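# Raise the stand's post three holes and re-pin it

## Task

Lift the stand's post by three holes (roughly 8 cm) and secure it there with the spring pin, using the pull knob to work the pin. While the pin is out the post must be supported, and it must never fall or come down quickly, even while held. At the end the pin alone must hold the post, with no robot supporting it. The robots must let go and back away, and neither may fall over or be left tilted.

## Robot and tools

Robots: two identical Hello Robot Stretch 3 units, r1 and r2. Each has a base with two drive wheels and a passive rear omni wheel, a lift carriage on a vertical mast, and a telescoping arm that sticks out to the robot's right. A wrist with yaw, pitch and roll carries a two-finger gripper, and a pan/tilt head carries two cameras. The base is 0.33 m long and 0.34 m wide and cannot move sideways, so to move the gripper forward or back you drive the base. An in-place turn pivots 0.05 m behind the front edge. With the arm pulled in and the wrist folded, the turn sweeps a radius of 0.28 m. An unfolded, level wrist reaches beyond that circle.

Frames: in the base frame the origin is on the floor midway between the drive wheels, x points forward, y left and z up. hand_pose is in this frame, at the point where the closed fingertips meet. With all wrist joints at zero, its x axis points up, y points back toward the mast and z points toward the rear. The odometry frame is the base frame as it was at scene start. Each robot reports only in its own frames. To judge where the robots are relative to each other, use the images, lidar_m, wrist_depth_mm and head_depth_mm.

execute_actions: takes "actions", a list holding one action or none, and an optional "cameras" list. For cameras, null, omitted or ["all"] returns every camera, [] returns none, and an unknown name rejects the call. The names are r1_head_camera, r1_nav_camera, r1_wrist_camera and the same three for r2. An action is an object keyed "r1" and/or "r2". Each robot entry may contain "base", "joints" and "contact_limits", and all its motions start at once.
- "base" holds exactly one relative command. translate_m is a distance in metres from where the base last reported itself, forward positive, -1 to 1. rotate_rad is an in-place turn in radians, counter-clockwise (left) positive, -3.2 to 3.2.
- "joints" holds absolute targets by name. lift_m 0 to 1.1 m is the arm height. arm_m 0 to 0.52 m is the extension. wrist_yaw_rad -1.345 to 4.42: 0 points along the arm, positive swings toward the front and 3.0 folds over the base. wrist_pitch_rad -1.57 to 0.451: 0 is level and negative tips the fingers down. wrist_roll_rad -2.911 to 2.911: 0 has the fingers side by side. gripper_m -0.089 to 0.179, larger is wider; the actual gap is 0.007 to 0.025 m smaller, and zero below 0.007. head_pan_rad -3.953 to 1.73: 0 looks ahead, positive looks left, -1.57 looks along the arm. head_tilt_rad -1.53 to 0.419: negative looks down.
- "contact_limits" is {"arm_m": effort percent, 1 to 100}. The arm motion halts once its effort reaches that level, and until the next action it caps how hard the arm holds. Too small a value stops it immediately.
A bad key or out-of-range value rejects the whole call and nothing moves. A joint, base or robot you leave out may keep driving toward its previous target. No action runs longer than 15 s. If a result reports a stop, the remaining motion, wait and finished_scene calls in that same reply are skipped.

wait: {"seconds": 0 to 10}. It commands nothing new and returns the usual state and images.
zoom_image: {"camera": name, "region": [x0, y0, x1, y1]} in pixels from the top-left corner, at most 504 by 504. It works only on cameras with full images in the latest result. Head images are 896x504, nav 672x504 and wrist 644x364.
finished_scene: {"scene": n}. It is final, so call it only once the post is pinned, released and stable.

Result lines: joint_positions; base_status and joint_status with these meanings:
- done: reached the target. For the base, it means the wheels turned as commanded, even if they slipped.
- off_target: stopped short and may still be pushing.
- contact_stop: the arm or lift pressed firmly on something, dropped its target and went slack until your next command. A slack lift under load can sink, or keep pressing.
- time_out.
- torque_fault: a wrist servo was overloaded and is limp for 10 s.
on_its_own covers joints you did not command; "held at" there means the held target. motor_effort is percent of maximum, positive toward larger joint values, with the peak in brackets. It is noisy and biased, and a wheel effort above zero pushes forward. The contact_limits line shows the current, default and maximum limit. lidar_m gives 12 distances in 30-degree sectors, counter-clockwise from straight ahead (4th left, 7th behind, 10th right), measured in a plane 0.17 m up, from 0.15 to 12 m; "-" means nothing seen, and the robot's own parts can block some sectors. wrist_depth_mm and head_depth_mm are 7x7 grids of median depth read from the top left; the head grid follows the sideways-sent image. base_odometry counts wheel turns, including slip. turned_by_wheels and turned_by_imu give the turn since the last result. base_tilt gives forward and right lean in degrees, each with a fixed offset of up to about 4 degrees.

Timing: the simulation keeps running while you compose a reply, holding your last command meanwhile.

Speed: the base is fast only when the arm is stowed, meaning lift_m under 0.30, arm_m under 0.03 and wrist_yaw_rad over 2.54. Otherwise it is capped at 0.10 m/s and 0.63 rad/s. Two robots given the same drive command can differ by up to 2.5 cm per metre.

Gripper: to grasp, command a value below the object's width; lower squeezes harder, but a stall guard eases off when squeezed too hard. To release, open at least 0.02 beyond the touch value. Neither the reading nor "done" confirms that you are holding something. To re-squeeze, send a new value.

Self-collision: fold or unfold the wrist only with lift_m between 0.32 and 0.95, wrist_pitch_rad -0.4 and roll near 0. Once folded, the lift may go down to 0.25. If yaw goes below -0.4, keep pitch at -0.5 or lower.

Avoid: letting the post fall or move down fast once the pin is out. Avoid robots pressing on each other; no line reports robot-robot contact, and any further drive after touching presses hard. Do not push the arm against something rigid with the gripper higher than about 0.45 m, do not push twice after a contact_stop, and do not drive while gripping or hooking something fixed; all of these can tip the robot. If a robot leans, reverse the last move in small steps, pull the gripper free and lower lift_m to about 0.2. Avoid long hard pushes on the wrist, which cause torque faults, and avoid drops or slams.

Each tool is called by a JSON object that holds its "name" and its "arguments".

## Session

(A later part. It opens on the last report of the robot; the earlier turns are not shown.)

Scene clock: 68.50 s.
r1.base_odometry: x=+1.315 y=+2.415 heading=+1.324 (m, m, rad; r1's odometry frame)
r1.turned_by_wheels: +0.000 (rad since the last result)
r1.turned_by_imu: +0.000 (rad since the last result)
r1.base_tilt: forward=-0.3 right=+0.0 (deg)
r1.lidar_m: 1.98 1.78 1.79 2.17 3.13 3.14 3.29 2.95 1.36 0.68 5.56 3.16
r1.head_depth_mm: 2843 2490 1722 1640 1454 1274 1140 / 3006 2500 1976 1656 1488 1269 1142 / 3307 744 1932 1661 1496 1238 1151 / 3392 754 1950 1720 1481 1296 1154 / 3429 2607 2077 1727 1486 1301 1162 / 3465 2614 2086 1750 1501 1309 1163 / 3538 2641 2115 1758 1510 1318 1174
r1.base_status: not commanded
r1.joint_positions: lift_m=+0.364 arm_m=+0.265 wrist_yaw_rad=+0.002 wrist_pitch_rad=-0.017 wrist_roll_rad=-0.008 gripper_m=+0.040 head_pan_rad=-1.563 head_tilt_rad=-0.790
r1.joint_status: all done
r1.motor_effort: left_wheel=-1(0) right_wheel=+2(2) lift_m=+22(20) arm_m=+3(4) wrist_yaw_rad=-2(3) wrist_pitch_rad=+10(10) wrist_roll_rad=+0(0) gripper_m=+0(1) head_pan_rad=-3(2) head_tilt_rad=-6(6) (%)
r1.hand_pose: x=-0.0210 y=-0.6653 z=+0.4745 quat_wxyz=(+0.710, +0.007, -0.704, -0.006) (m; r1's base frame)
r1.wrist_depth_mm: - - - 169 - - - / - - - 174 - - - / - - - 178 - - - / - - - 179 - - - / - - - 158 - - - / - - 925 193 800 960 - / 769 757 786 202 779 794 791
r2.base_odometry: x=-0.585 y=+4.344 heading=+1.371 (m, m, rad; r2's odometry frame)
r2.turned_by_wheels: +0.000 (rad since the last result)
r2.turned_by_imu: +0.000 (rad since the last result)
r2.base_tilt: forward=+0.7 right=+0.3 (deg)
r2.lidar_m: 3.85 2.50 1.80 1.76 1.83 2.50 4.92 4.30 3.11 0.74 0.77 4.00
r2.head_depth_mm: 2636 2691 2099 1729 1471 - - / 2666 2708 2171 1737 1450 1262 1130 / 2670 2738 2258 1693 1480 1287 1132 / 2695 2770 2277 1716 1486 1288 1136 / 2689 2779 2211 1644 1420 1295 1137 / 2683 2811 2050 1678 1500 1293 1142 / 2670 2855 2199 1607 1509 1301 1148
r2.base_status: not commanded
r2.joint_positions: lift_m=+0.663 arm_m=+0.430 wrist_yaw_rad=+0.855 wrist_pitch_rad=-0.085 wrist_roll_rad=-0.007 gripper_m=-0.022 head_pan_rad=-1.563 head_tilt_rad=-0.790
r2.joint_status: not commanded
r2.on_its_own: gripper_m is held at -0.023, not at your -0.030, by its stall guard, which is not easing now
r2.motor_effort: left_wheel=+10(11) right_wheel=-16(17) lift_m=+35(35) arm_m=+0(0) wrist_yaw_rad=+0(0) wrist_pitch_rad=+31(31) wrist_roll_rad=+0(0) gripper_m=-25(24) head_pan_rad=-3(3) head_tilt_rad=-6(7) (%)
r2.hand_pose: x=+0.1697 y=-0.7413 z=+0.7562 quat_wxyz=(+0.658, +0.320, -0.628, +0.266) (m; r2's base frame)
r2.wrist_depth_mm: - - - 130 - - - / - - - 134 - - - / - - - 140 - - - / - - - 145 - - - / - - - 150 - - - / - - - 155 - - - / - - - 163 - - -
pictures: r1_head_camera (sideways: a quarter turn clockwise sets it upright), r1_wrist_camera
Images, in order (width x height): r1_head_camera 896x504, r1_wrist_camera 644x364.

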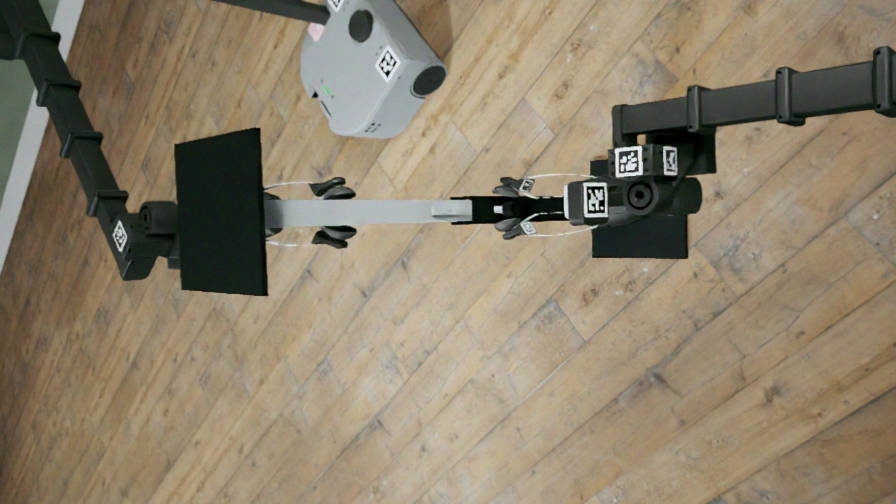

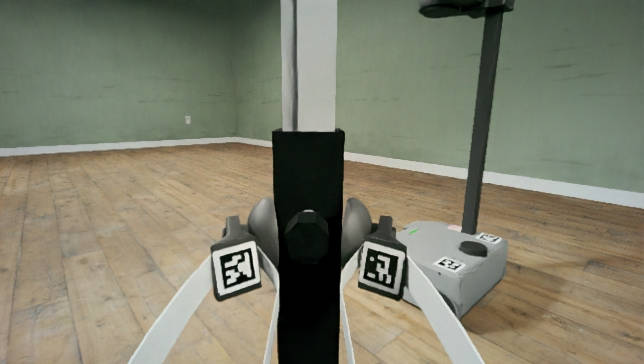

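{"name": "execute_actions", "arguments": {"actions": [{"r1":{"joints":{"arm_m":0.257}}}], "cameras": []}}

{"name": "execute_actions", "arguments": {"actions": [{"r1":{"joints":{"gripper_m":-0.04}}}], "cameras": ["r1_wrist_camera"]}}

{"name": "execute_actions", "arguments": {"actions": [{"r1":{"joints":{"arm_m":0.242}}}], "cameras": ["r1_head_camera","r1_wrist_camera"]}}

{"name": "zoom_image", "arguments": {"camera": "r1_head_camera", "region": [280,130,620,290]}}

Scene clock: 69.70 s.
r1.base_odometry: x=+1.315 y=+2.415 heading=+1.324 (m, m, rad; r1's odometry frame)
r1.turned_by_wheels: +0.000 (rad since the last result)
r1.turned_by_imu: +0.000 (rad since the last result)
r1.base_tilt: forward=-0.5 right=+0.1 (deg)
r1.lidar_m: 1.98 1.78 1.79 2.17 3.13 3.14 3.30 2.95 1.36 0.68 5.56 3.16
r1.head_depth_mm: 2868 2468 1714 1634 1452 1271 1142 / 3030 2473 1974 1653 1459 1279 1145 / 3302 744 1924 1668 1482 1243 1150 / 3353 753 1946 1714 1480 1298 1153 / 3425 2595 2078 1733 1494 1308 1163 / 3470 2633 2092 1747 1496 1310 1168 / 3523 2646 2115 1761 1504 1320 1171
r1.base_status: not commanded
r1.joint_positions: lift_m=+0.364 arm_m=+0.257 wrist_yaw_rad=+0.002 wrist_pitch_rad=-0.017 wrist_roll_rad=-0.008 gripper_m=+0.040 head_pan_rad=-1.563 head_tilt_rad=-0.790
r1.joint_status: all done
r1.motor_effort: left_wheel=-1(1) right_wheel=+2(2) lift_m=+22(22) arm_m=-5(5) wrist_yaw_rad=-2(2) wrist_pitch_rad=+10(10) wrist_roll_rad=+0(0) gripper_m=+0(0) head_pan_rad=-3(2) head_tilt_rad=-6(6) (%)
r1.hand_pose: x=-0.0210 y=-0.6582 z=+0.4745 quat_wxyz=(+0.710, +0.007, -0.704, -0.006) (m; r1's base frame)
r1.wrist_depth_mm: - - - 175 - - - / - - - - - - - / - - - 186 - - - / - - - 187 - - - / - - - 164 - - - / - - 941 202 831 976 - / 762 770 790 212 780 786 784
r2.base_odometry: x=-0.585 y=+4.344 heading=+1.371 (m, m, rad; r2's odometry frame)
r2.turned_by_wheels: +0.000 (rad since the last result)
r2.turned_by_imu: +0.000 (rad since the last result)
r2.base_tilt: forward=+0.7 right=+0.3 (deg)
r2.lidar_m: 3.84 2.50 1.80 1.77 1.83 2.50 4.91 4.28 3.12 0.74 0.77 4.00
r2.head_depth_mm: 2642 2694 2116 1716 1467 - - / 2674 2687 2191 1737 1447 1265 1128 / 2674 2736 2263 1705 1480 1289 1133 / 2669 2761 2277 1709 1485 1288 1137 / 2666 2790 2236 1629 1415 1297 1142 / 2659 2825 2041 1685 1502 1298 1143 / 2680 2799 2186 1607 1502 1303 1144
r2.base_status: not commanded
r2.joint_positions: lift_m=+0.663 arm_m=+0.430 wrist_yaw_rad=+0.855 wrist_pitch_rad=-0.085 wrist_roll_rad=-0.007 gripper_m=-0.022 head_pan_rad=-1.563 head_tilt_rad=-0.790
r2.joint_status: not commanded
r2.on_its_own: gripper_m is held at -0.023, not at your -0.030, by its stall guard, which is not easing now
r2.motor_effort: left_wheel=+11(11) right_wheel=-16(16) lift_m=+35(35) arm_m=+0(0) wrist_yaw_rad=-1(1) wrist_pitch_rad=+31(31) wrist_roll_rad=+0(0) gripper_m=-24(23) head_pan_rad=-3(2) head_tilt_rad=-6(6) (%)
r2.hand_pose: x=+0.1697 y=-0.7413 z=+0.7562 quat_wxyz=(+0.658, +0.320, -0.628, +0.266) (m; r2's base frame)
r2.wrist_depth_mm: - - - 130 - - - / - - - 134 - - - / - - - 139 - - - / - - - 145 - - - / - - - 150 - - - / - - - 156 - - - / - - - 164 - - -
pictures: none
No camera images: the call's "cameras" was empty. Leave "cameras" out to get every camera's image.

Scene clock: 71.00 s.
r1.base_odometry: x=+1.315 y=+2.415 heading=+1.324 (m, m, rad; r1's odometry frame)
r1.turned_by_wheels: +0.000 (rad since the last result)
r1.turned_by_imu: +0.000 (rad since the last result)
r1.base_tilt: forward=-0.5 right=+0.2 (deg)
r1.lidar_m: 1.98 1.78 1.79 2.17 3.13 3.16 3.28 2.96 1.36 0.68 5.59 3.16
r1.head_depth_mm: 2869 2483 1720 1641 1454 1272 1142 / 3028 2498 1973 1660 1460 1279 1143 / 3337 745 1945 1670 1490 1249 1146 / 3406 751 1949 1720 1479 1295 1159 / 3396 2596 2081 1736 1493 1305 1159 / 3481 2623 2096 1755 1495 1304 1166 / 3501 2652 2126 1760 1503 1317 1176
r1.base_status: not commanded
r1.joint_positions: lift_m=+0.364 arm_m=+0.257 wrist_yaw_rad=+0.004 wrist_pitch_rad=-0.018 wrist_roll_rad=-0.008 gripper_m=-0.039 head_pan_rad=-1.563 head_tilt_rad=-0.790
r1.joint_status: all done
r1.motor_effort: left_wheel=-1(0) right_wheel=+1(2) lift_m=+23(22) arm_m=-4(5) wrist_yaw_rad=-5(4) wrist_pitch_rad=+10(10) wrist_roll_rad=+0(0) gripper_m=-26(100) head_pan_rad=-2(2) head_tilt_rad=-7(6) (%)
r1.hand_pose: x=-0.0204 y=-0.6582 z=+0.4742 quat_wxyz=(+0.710, +0.008, -0.704, -0.005) (m; r1's base frame)
r1.wrist_depth_mm: - - - 177 - - - / - - - 183 - - - / - - - 185 - - - / - - - 185 - - - / - - - 155 - - - / - - 974 201 850 962 - / 774 770 778 211 790 798 780
r2.base_odometry: x=-0.585 y=+4.344 heading=+1.371 (m, m, rad; r2's odometry frame)
r2.turned_by_wheels: +0.000 (rad since the last result)
r2.turned_by_imu: +0.000 (rad since the last result)
r2.base_tilt: forward=+0.6 right=+0.3 (deg)
r2.lidar_m: 3.84 2.51 1.79 1.76 1.82 2.50 4.92 4.29 3.14 0.74 0.77 3.99
r2.head_depth_mm: 2664 2711 2110 1729 1465 - - / 2676 2711 2175 1730 1441 1268 1131 / 2674 2747 2271 1708 1478 1281 1130 / 2657 2769 2290 1715 1489 1287 1138 / 2677 2768 2239 1632 1424 1296 1141 / 2686 2774 2042 1684 1500 1300 1146 / 2685 2839 2181 1599 1511 1301 1143
r2.base_status: not commanded
r2.joint_positions: lift_m=+0.663 arm_m=+0.430 wrist_yaw_rad=+0.855 wrist_pitch_rad=-0.085 wrist_roll_rad=-0.007 gripper_m=-0.022 head_pan_rad=-1.563 head_tilt_rad=-0.790
r2.joint_status: not commanded
r2.on_its_own: gripper_m is held at -0.023, not at your -0.030, by its stall guard, which is not easing now
r2.motor_effort: left_wheel=+11(11) right_wheel=-16(17) lift_m=+35(35) arm_m=+0(0) wrist_yaw_rad=-2(0) wrist_pitch_rad=+31(31) wrist_roll_rad=+1(1) gripper_m=-24(24) head_pan_rad=-4(3) head_tilt_rad=-7(7) (%)
r2.hand_pose: x=+0.1697 y=-0.7413 z=+0.7562 quat_wxyz=(+0.658, +0.320, -0.628, +0.266) (m; r2's base frame)
r2.wrist_depth_mm: - - - 130 - - - / - - - 135 - - - / - - - 140 - - - / - - - 145 - - - / - - - 151 - - - / - - - 155 - - - / - - - 163 - - -
pictures: r1_wrist_camera
Images, in order (width x height): r1_wrist_camera 644x364.

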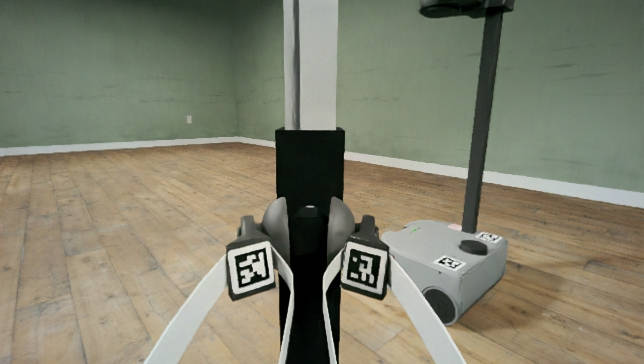

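Scene clock: 71.93 s.
r1.base_odometry: x=+1.315 y=+2.415 heading=+1.324 (m, m, rad; r1's odometry frame)
r1.turned_by_wheels: +0.000 (rad since the last result)
r1.turned_by_imu: +0.000 (rad since the last result)
r1.base_tilt: forward=-0.4 right=+0.2 (deg)
r1.lidar_m: 1.97 1.78 1.79 2.18 3.13 3.15 3.31 2.94 1.36 0.68 5.58 3.17
r1.head_depth_mm: 2865 2474 1707 1641 1450 1274 1136 / 3040 2501 1977 1660 1459 1283 1135 / 3336 743 1933 1668 1471 1243 1148 / 3407 751 1937 1714 1481 1294 1156 / 3409 2566 2074 1744 1490 1305 1162 / 3488 2621 2109 1746 1501 1312 1164 / 3556 2651 2120 1759 1507 1323 1171
r1.base_status: not commanded
r1.joint_positions: lift_m=+0.364 arm_m=+0.242 wrist_yaw_rad=+0.004 wrist_pitch_rad=-0.019 wrist_roll_rad=-0.008 gripper_m=-0.036 head_pan_rad=-1.563 head_tilt_rad=-0.790
r1.joint_status: all done
r1.motor_effort: left_wheel=+0(0) right_wheel=+0(0) lift_m=+23(22) arm_m=-4(8) wrist_yaw_rad=-5(5) wrist_pitch_rad=+11(11) wrist_roll_rad=+0(0) gripper_m=-22(27) head_pan_rad=-3(2) head_tilt_rad=-6(6) (%)
r1.hand_pose: x=-0.0203 y=-0.6431 z=+0.4740 quat_wxyz=(+0.710, +0.008, -0.704, -0.005) (m; r1's base frame)
r1.wrist_depth_mm: - - - 191 - - - / - - - 197 - - - / - - - 199 - - - / - - - 203 - - - / - - - - - - - / - - 933 219 838 976 - / 760 774 774 233 780 789 793
r2.base_odometry: x=-0.585 y=+4.344 heading=+1.371 (m, m, rad; r2's odometry frame)
r2.turned_by_wheels: +0.000 (rad since the last result)
r2.turned_by_imu: +0.000 (rad since the last result)
r2.base_tilt: forward=+0.6 right=+0.4 (deg)
r2.lidar_m: 3.83 2.50 1.80 1.76 1.83 2.50 4.92 4.26 3.12 0.74 0.77 3.99
r2.head_depth_mm: 2659 2707 2101 1732 1477 - - / 2663 2714 2184 1735 1446 1264 1126 / 2671 2742 2271 1704 1481 1286 1134 / 2687 2746 2285 1705 1487 1291 1131 / 2660 2755 2221 1634 1417 1290 1137 / 2678 2816 2055 1691 1496 1305 1141 / 2671 2820 2185 1610 1506 1302 1149
r2.base_status: not commanded
r2.joint_positions: lift_m=+0.663 arm_m=+0.430 wrist_yaw_rad=+0.855 wrist_pitch_rad=-0.085 wrist_roll_rad=-0.007 gripper_m=-0.022 head_pan_rad=-1.563 head_tilt_rad=-0.790
r2.joint_status: not commanded
r2.on_its_own: gripper_m is held at -0.023, not at your -0.030, by its stall guard, which is not easing now
r2.motor_effort: left_wheel=+11(11) right_wheel=-16(15) lift_m=+35(35) arm_m=+0(0) wrist_yaw_rad=-2(0) wrist_pitch_rad=+31(31) wrist_roll_rad=+0(1) gripper_m=-23(24) head_pan_rad=-4(3) head_tilt_rad=-7(6) (%)
r2.hand_pose: x=+0.1697 y=-0.7413 z=+0.7562 quat_wxyz=(+0.658, +0.320, -0.628, +0.266) (m; r2's base frame)
r2.wrist_depth_mm: - - - 130 - - - / - - - 135 - - - / - - - 139 - - - / - - - 145 - - - / - - - 150 - - - / - - - 156 - - - / - - - 163 - - -
pictures: r1_head_camera (sideways: a quarter turn clockwise sets it upright), r1_wrist_camera
Images, in order (width x height): r1_head_camera 896x504, r1_wrist_camera 644x364.

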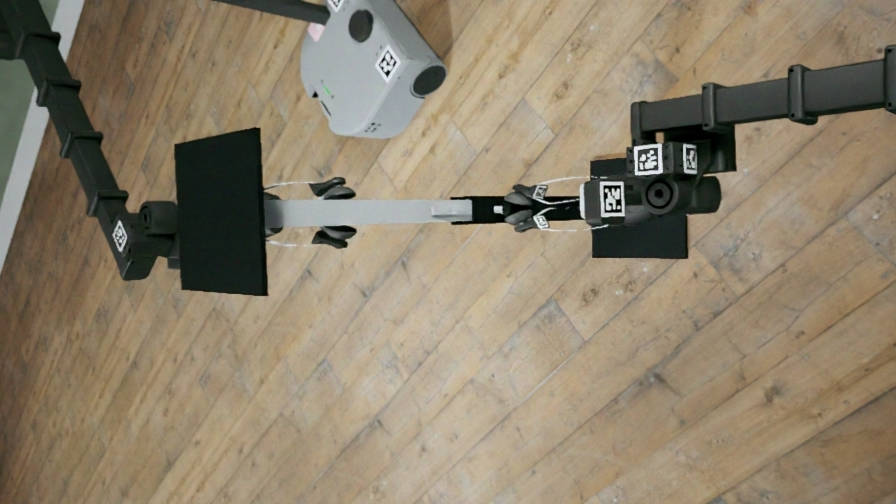

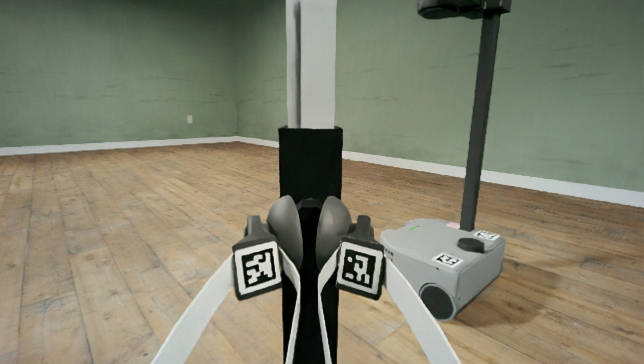

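Region (280, 130, 620, 290) of r1_head_camera's 896x504 image, scaled by 1.482, with more detail than that image has; it fills the top 237 rows of this view, and the rest is white.

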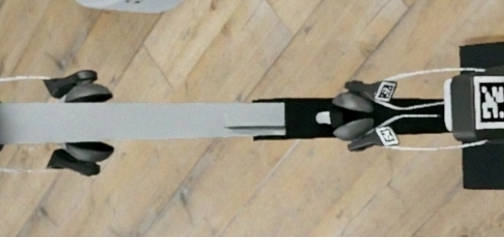

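{"name": "execute_actions", "arguments": {"actions": [{"r1":{"joints":{"gripper_m":0.03,"lift_m":0.369}},"r2":{"joints":{"lift_m":0.660}}}], "cameras": []}}

{"name": "execute_actions", "arguments": {"actions": [{"r1":{"joints":{"arm_m":0.27}}}], "cameras": []}}

{"name": "execute_actions", "arguments": {"actions": [{"r1":{"joints":{"gripper_m":-0.05}}}], "cameras": ["r1_wrist_camera"]}}

{"name": "execute_actions", "arguments": {"actions": [{"r1":{"joints":{"arm_m":0.258}}}], "cameras": ["r1_head_camera","r1_wrist_camera"]}}

{"name": "zoom_image", "arguments": {"camera": "r1_head_camera", "region": [280,130,620,290]}}

Scene clock: 73.57 s.
r1.base_odometry: x=+1.315 y=+2.415 heading=+1.324 (m, m, rad; r1's odometry frame)
r1.turned_by_wheels: +0.000 (rad since the last result)
r1.turned_by_imu: +0.000 (rad since the last result)
r1.base_tilt: forward=-0.5 right=+0.1 (deg)
r1.lidar_m: 1.97 1.78 1.79 2.18 3.13 3.16 3.31 2.95 1.36 0.68 5.57 3.17
r1.head_depth_mm: 2885 2454 1714 1644 1457 1267 1141 / 2986 2496 1971 1659 1466 1278 1136 / 3341 743 1927 1672 1467 1242 1153 / 3413 753 1941 1717 1475 1295 1155 / 3388 2597 2075 1734 1492 1303 1159 / 3481 2612 2095 1737 1500 1313 1164 / 3527 2646 2104 1758 1501 1322 1174
r1.base_status: not commanded
r1.joint_positions: lift_m=+0.369 arm_m=+0.242 wrist_yaw_rad=+0.002 wrist_pitch_rad=-0.027 wrist_roll_rad=-0.008 gripper_m=+0.030 head_pan_rad=-1.563 head_tilt_rad=-0.790
r1.joint_status: all done
r1.motor_effort: left_wheel=-1(0) right_wheel=+2(0) lift_m=+30(36) arm_m=-4(5) wrist_yaw_rad=-2(5) wrist_pitch_rad=+15(21) wrist_roll_rad=+0(0) gripper_m=+0(84) head_pan_rad=-1(2) head_tilt_rad=-6(6) (%)
r1.hand_pose: x=-0.0209 y=-0.6429 z=+0.4766 quat_wxyz=(+0.710, +0.010, -0.704, -0.009) (m; r1's base frame)
r1.wrist_depth_mm: - - - - - - - / - - - - - - - / - - - 201 - - - / - - - 202 - - - / - - - 172 - - - / 981 - 938 220 839 977 - / 751 763 772 232 776 769 792
r2.base_odometry: x=-0.585 y=+4.344 heading=+1.371 (m, m, rad; r2's odometry frame)
r2.turned_by_wheels: +0.000 (rad since the last result)
r2.turned_by_imu: +0.000 (rad since the last result)
r2.base_tilt: forward=+0.9 right=+0.2 (deg)
r2.lidar_m: 3.84 2.49 1.80 1.77 1.83 2.51 4.93 4.30 3.11 0.74 0.77 4.02
r2.head_depth_mm: 2644 2693 2112 1723 1473 1292 - / 2662 2711 2189 1741 1448 1277 1128 / 2671 2743 2259 1704 1475 1284 1133 / 2678 2754 2220 1722 1488 1292 1139 / 2657 2760 2234 1632 1425 1295 1138 / 2653 2805 2047 1695 1503 1294 1144 / 2693 2837 2191 1606 1511 1301 1149
r2.base_status: not commanded
r2.joint_positions: lift_m=+0.660 arm_m=+0.430 wrist_yaw_rad=+0.855 wrist_pitch_rad=-0.075 wrist_roll_rad=-0.007 gripper_m=-0.022 head_pan_rad=-1.563 head_tilt_rad=-0.790
r2.joint_status: all done
r2.on_its_own: gripper_m is held at -0.023, not at your -0.030, by its stall guard, which is not easing now
r2.motor_effort: left_wheel=+11(11) right_wheel=-16(16) lift_m=+21(30) arm_m=+0(0) wrist_yaw_rad=-1(1) wrist_pitch_rad=+27(31) wrist_roll_rad=+1(0) gripper_m=-25(23) head_pan_rad=-3(4) head_tilt_rad=-6(6) (%)
r2.hand_pose: x=+0.1700 y=-0.7416 z=+0.7556 quat_wxyz=(+0.657, +0.316, -0.629, +0.270) (m; r2's base frame)
r2.wrist_depth_mm: - - - 131 - - - / - - - 135 - - - / - - - 140 - - - / - - - 145 - - - / - - - 150 - - - / - - - 155 - - - / - - - 163 - - -
pictures: none
No camera images: the call's "cameras" was empty. Leave "cameras" out to get every camera's image.

Scene clock: 74.73 s.
r1.base_odometry: x=+1.315 y=+2.415 heading=+1.324 (m, m, rad; r1's odometry frame)
r1.turned_by_wheels: +0.000 (rad since the last result)
r1.turned_by_imu: +0.000 (rad since the last result)
r1.base_tilt: forward=-0.4 right=+0.1 (deg)
r1.lidar_m: 1.98 1.78 1.79 2.17 3.11 3.14 3.31 2.95 1.36 0.68 5.57 3.16
r1.head_depth_mm: 2874 2464 1722 1647 1443 1272 1139 / 2996 2504 1976 1654 1490 1265 1142 / 3330 746 1941 1669 1497 1249 1146 / 3338 753 1939 1719 1478 1297 1157 / 3462 2580 2069 1733 1490 1305 1161 / 3486 2629 2100 1741 1498 1311 1167 / 3522 2669 2118 1766 1502 1317 1171
r1.base_status: not commanded
r1.joint_positions: lift_m=+0.369 arm_m=+0.269 wrist_yaw_rad=+0.002 wrist_pitch_rad=-0.026 wrist_roll_rad=-0.008 gripper_m=+0.030 head_pan_rad=-1.563 head_tilt_rad=-0.790
r1.joint_status: all done
r1.motor_effort: left_wheel=+0(1) right_wheel=+2(2) lift_m=+30(30) arm_m=+4(5) wrist_yaw_rad=-3(3) wrist_pitch_rad=+15(15) wrist_roll_rad=+0(0) gripper_m=-1(2) head_pan_rad=-2(2) head_tilt_rad=-6(6) (%)
r1.hand_pose: x=-0.0208 y=-0.6698 z=+0.4767 quat_wxyz=(+0.710, +0.010, -0.704, -0.009) (m; r1's base frame)
r1.wrist_depth_mm: - - - 163 - - - / - - - 170 - - - / - - - 173 - - - / - - - 174 - - - / - - - 152 - - - / - 995 973 189 834 940 - / 755 764 765 198 783 789 772
r2.base_odometry: x=-0.585 y=+4.344 heading=+1.371 (m, m, rad; r2's odometry frame)
r2.turned_by_wheels: +0.000 (rad since the last result)
r2.turned_by_imu: +0.000 (rad since the last result)
r2.base_tilt: forward=+0.8 right=+0.3 (deg)
r2.lidar_m: 3.84 2.50 1.80 1.77 1.83 2.51 4.92 4.25 3.13 0.74 0.77 3.99
r2.head_depth_mm: 2664 2694 2096 1724 1470 1297 - / 2657 2712 2182 1741 1447 1278 1126 / 2665 2730 2273 1706 1477 1280 1129 / 2683 2755 2225 1708 1485 1287 1133 / 2691 2792 2230 1624 1412 1294 1140 / 2671 2810 2056 1684 1498 1302 1144 / 2684 2845 2193 1603 1508 1305 1148
r2.base_status: not commanded
r2.joint_positions: lift_m=+0.660 arm_m=+0.430 wrist_yaw_rad=+0.855 wrist_pitch_rad=-0.075 wrist_roll_rad=-0.007 gripper_m=-0.022 head_pan_rad=-1.563 head_tilt_rad=-0.790
r2.joint_status: not commanded
r2.on_its_own: gripper_m is held at -0.023, not at your -0.030, by its stall guard, which is not easing now
r2.motor_effort: left_wheel=+10(10) right_wheel=-16(16) lift_m=+21(21) arm_m=+0(0) wrist_yaw_rad=-1(1) wrist_pitch_rad=+27(27) wrist_roll_rad=+0(1) gripper_m=-25(24) head_pan_rad=-4(3) head_tilt_rad=-6(6) (%)
r2.hand_pose: x=+0.1700 y=-0.7416 z=+0.7556 quat_wxyz=(+0.657, +0.316, -0.629, +0.270) (m; r2's base frame)
r2.wrist_depth_mm: - - - 131 - - - / - - - 135 - - - / - - - 140 - - - / - - - 146 - - - / - - - 150 - - - / - - - 155 - - - / - - - 163 - - -
pictures: none
No camera images: the call's "cameras" was empty. Leave "cameras" out to get every camera's image.

Scene clock: 76.00 s.
r1.base_odometry: x=+1.315 y=+2.415 heading=+1.324 (m, m, rad; r1's odometry frame)
r1.turned_by_wheels: +0.000 (rad since the last result)
r1.turned_by_imu: +0.000 (rad since the last result)
r1.base_tilt: forward=-0.4 right=+0.2 (deg)
r1.lidar_m: 1.98 1.78 1.78 2.17 3.13 3.16 3.30 2.95 1.36 0.68 5.55 3.15
r1.head_depth_mm: 2874 2495 1723 1645 1449 1268 1140 / 3010 2521 2024 1663 1491 1266 1143 / 3319 747 1938 1666 1493 1252 1149 / 3377 753 1959 1725 1480 1296 1152 / 3419 2588 2075 1739 1493 1302 1162 / 3460 2636 2096 1750 1499 1313 1166 / 3524 2637 2127 1774 1514 1319 1172
r1.base_status: not commanded
r1.joint_positions: lift_m=+0.369 arm_m=+0.269 wrist_yaw_rad=-0.001 wrist_pitch_rad=-0.027 wrist_roll_rad=-0.008 gripper_m=-0.048 head_pan_rad=-1.563 head_tilt_rad=-0.790
r1.joint_status: all done
r1.motor_effort: left_wheel=-1(1) right_wheel=+2(2) lift_m=+29(29) arm_m=+5(6) wrist_yaw_rad=+0(3) wrist_pitch_rad=+16(16) wrist_roll_rad=+0(0) gripper_m=-34(100) head_pan_rad=-2(2) head_tilt_rad=-7(6) (%)
r1.hand_pose: x=-0.0216 y=-0.6698 z=+0.4766 quat_wxyz=(+0.710, +0.010, -0.704, -0.010) (m; r1's base frame)
r1.wrist_depth_mm: - - - 163 - - - / - - - 169 - - - / - - - 174 - - - / - - - 175 - - - / - - - 144 - - - / - - 958 190 824 931 - / 765 766 780 200 778 785 782
r2.base_odometry: x=-0.585 y=+4.344 heading=+1.371 (m, m, rad; r2's odometry frame)
r2.turned_by_wheels: +0.000 (rad since the last result)
r2.turned_by_imu: +0.000 (rad since the last result)
r2.base_tilt: forward=+0.7 right=+0.4 (deg)
r2.lidar_m: 3.84 2.49 1.80 1.76 1.83 2.51 4.92 4.31 3.11 0.74 0.77 3.99
r2.head_depth_mm: 2652 2712 2111 1724 1472 1297 - / 2669 2709 2176 1733 1441 1285 1126 / 2687 2740 2266 1706 1485 1282 1132 / 2637 2760 2209 1711 1497 1293 1134 / 2675 2792 2234 1633 1417 1295 1143 / 2687 2830 2046 1685 1504 1305 1138 / 2649 2829 2192 1601 1510 1307 1147
r2.base_status: not commanded
r2.joint_positions: lift_m=+0.660 arm_m=+0.430 wrist_yaw_rad=+0.855 wrist_pitch_rad=-0.075 wrist_roll_rad=-0.007 gripper_m=-0.022 head_pan_rad=-1.563 head_tilt_rad=-0.790
r2.joint_status: not commanded
r2.on_its_own: gripper_m is held at -0.023, not at your -0.030, by its stall guard, which is not easing now
r2.motor_effort: left_wheel=+11(10) right_wheel=-16(16) lift_m=+21(21) arm_m=+0(0) wrist_yaw_rad=-1(0) wrist_pitch_rad=+28(28) wrist_roll_rad=+0(0) gripper_m=-25(23) head_pan_rad=-4(3) head_tilt_rad=-7(6) (%)
r2.hand_pose: x=+0.1700 y=-0.7416 z=+0.7556 quat_wxyz=(+0.657, +0.316, -0.629, +0.270) (m; r2's base frame)
r2.wrist_depth_mm: - - - 131 - - - / - - - 135 - - - / - - - 140 - - - / - - - 145 - - - / - - - 150 - - - / - - - 155 - - - / - - - 162 - - -
pictures: r1_wrist_camera
Images, in order (width x height): r1_wrist_camera 644x364.

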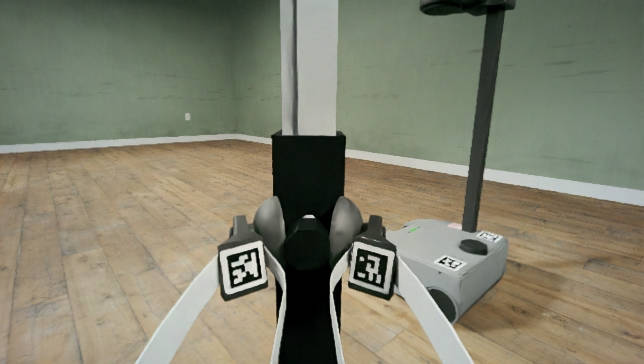

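Scene clock: 76.97 s.
r1.base_odometry: x=+1.315 y=+2.415 heading=+1.324 (m, m, rad; r1's odometry frame)
r1.turned_by_wheels: +0.000 (rad since the last result)
r1.turned_by_imu: +0.000 (rad since the last result)
r1.base_tilt: forward=-0.5 right=+0.2 (deg)
r1.lidar_m: 1.98 1.78 1.79 2.17 3.12 3.14 3.30 2.95 1.36 0.68 5.55 3.18
r1.head_depth_mm: 2870 2474 1709 1642 1450 1276 1142 / 2998 2499 1957 1660 1458 1266 1145 / 3353 743 1935 1676 1502 1244 1149 / 3346 755 1945 1729 1482 1300 1155 / 3426 2577 2078 1744 1485 1310 1163 / 3473 2633 2091 1752 1499 1315 1163 / 3522 2644 2101 1760 1513 1322 1174
r1.base_status: not commanded
r1.joint_positions: lift_m=+0.369 arm_m=+0.259 wrist_yaw_rad=+0.005 wrist_pitch_rad=-0.023 wrist_roll_rad=-0.008 gripper_m=-0.045 head_pan_rad=-1.563 head_tilt_rad=-0.790
r1.joint_status: all done
r1.motor_effort: left_wheel=+1(2) right_wheel=-3(4) lift_m=+29(29) arm_m=-11(14) wrist_yaw_rad=-5(5) wrist_pitch_rad=+13(16) wrist_roll_rad=+0(0) gripper_m=-29(34) head_pan_rad=-2(2) head_tilt_rad=-6(6) (%)
r1.hand_pose: x=-0.0202 y=-0.6598 z=+0.4776 quat_wxyz=(+0.710, +0.010, -0.704, -0.007) (m; r1's base frame)
r1.wrist_depth_mm: - - - 174 - - - / - - - 180 - - - / - - - 183 - - - / - - - 183 - - - / - - - 149 - - - / 994 - 963 200 837 962 - / 777 772 776 209 782 795 784
r2.base_odometry: x=-0.585 y=+4.344 heading=+1.371 (m, m, rad; r2's odometry frame)
r2.turned_by_wheels: +0.000 (rad since the last result)
r2.turned_by_imu: +0.000 (rad since the last result)
r2.base_tilt: forward=+0.6 right=+0.4 (deg)
r2.lidar_m: 3.84 2.51 1.79 1.76 1.83 2.51 4.92 4.28 3.13 0.74 0.77 3.98
r2.head_depth_mm: 2671 2680 2101 1727 1472 1301 - / 2687 2715 2192 1732 1447 1281 1128 / 2659 2746 2274 1702 1473 1284 1129 / 2677 2755 2209 1710 1490 1287 1135 / 2657 2764 2239 1644 1419 1291 1139 / 2675 2811 2047 1698 1501 1302 1142 / 2690 2842 2199 1596 1502 1302 1147
r2.base_status: not commanded
r2.joint_positions: lift_m=+0.660 arm_m=+0.430 wrist_yaw_rad=+0.855 wrist_pitch_rad=-0.075 wrist_roll_rad=-0.007 gripper_m=-0.022 head_pan_rad=-1.563 head_tilt_rad=-0.790
r2.joint_status: not commanded
r2.on_its_own: gripper_m is held at -0.023, not at your -0.030, by its stall guard, which is not easing now
r2.motor_effort: left_wheel=+11(10) right_wheel=-16(16) lift_m=+21(21) arm_m=+0(0) wrist_yaw_rad=-2(0) wrist_pitch_rad=+27(28) wrist_roll_rad=+0(0) gripper_m=-25(24) head_pan_rad=-4(3) head_tilt_rad=-6(7) (%)
r2.hand_pose: x=+0.1700 y=-0.7416 z=+0.7556 quat_wxyz=(+0.657, +0.316, -0.629, +0.270) (m; r2's base frame)
r2.wrist_depth_mm: - - - 131 - - - / - - - 135 - - - / - - - 140 - - - / - - - 146 - - - / - - - 150 - - - / - - - 154 - - - / - - - 163 - - -
pictures: r1_head_camera (sideways: a quarter turn clockwise sets it upright), r1_wrist_camera
Images, in order (width x height): r1_head_camera 896x504, r1_wrist_camera 644x364.

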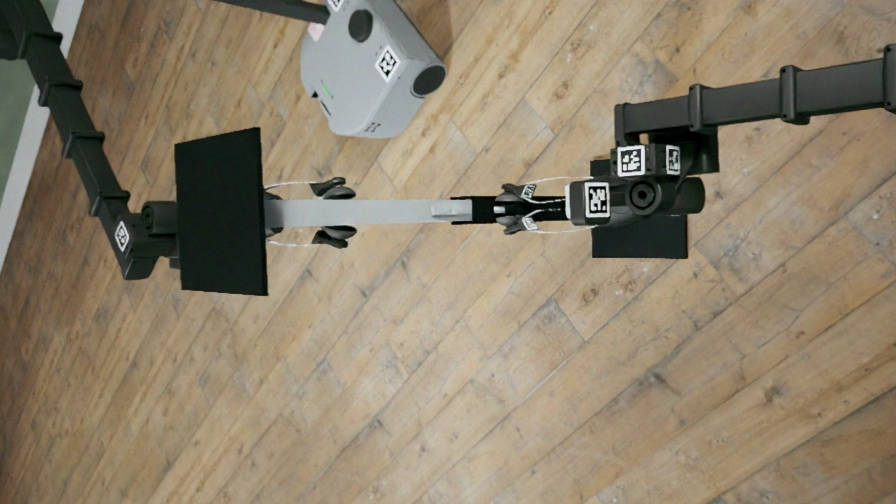

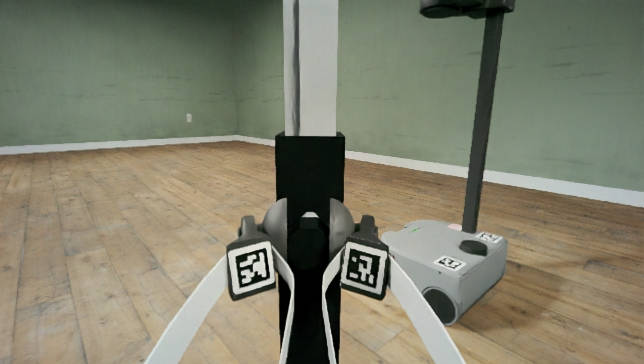

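Region (280, 130, 620, 290) of r1_head_camera's 896x504 image, scaled by 1.482, with more detail than that image has; it fills the top 237 rows of this view, and the rest is white.

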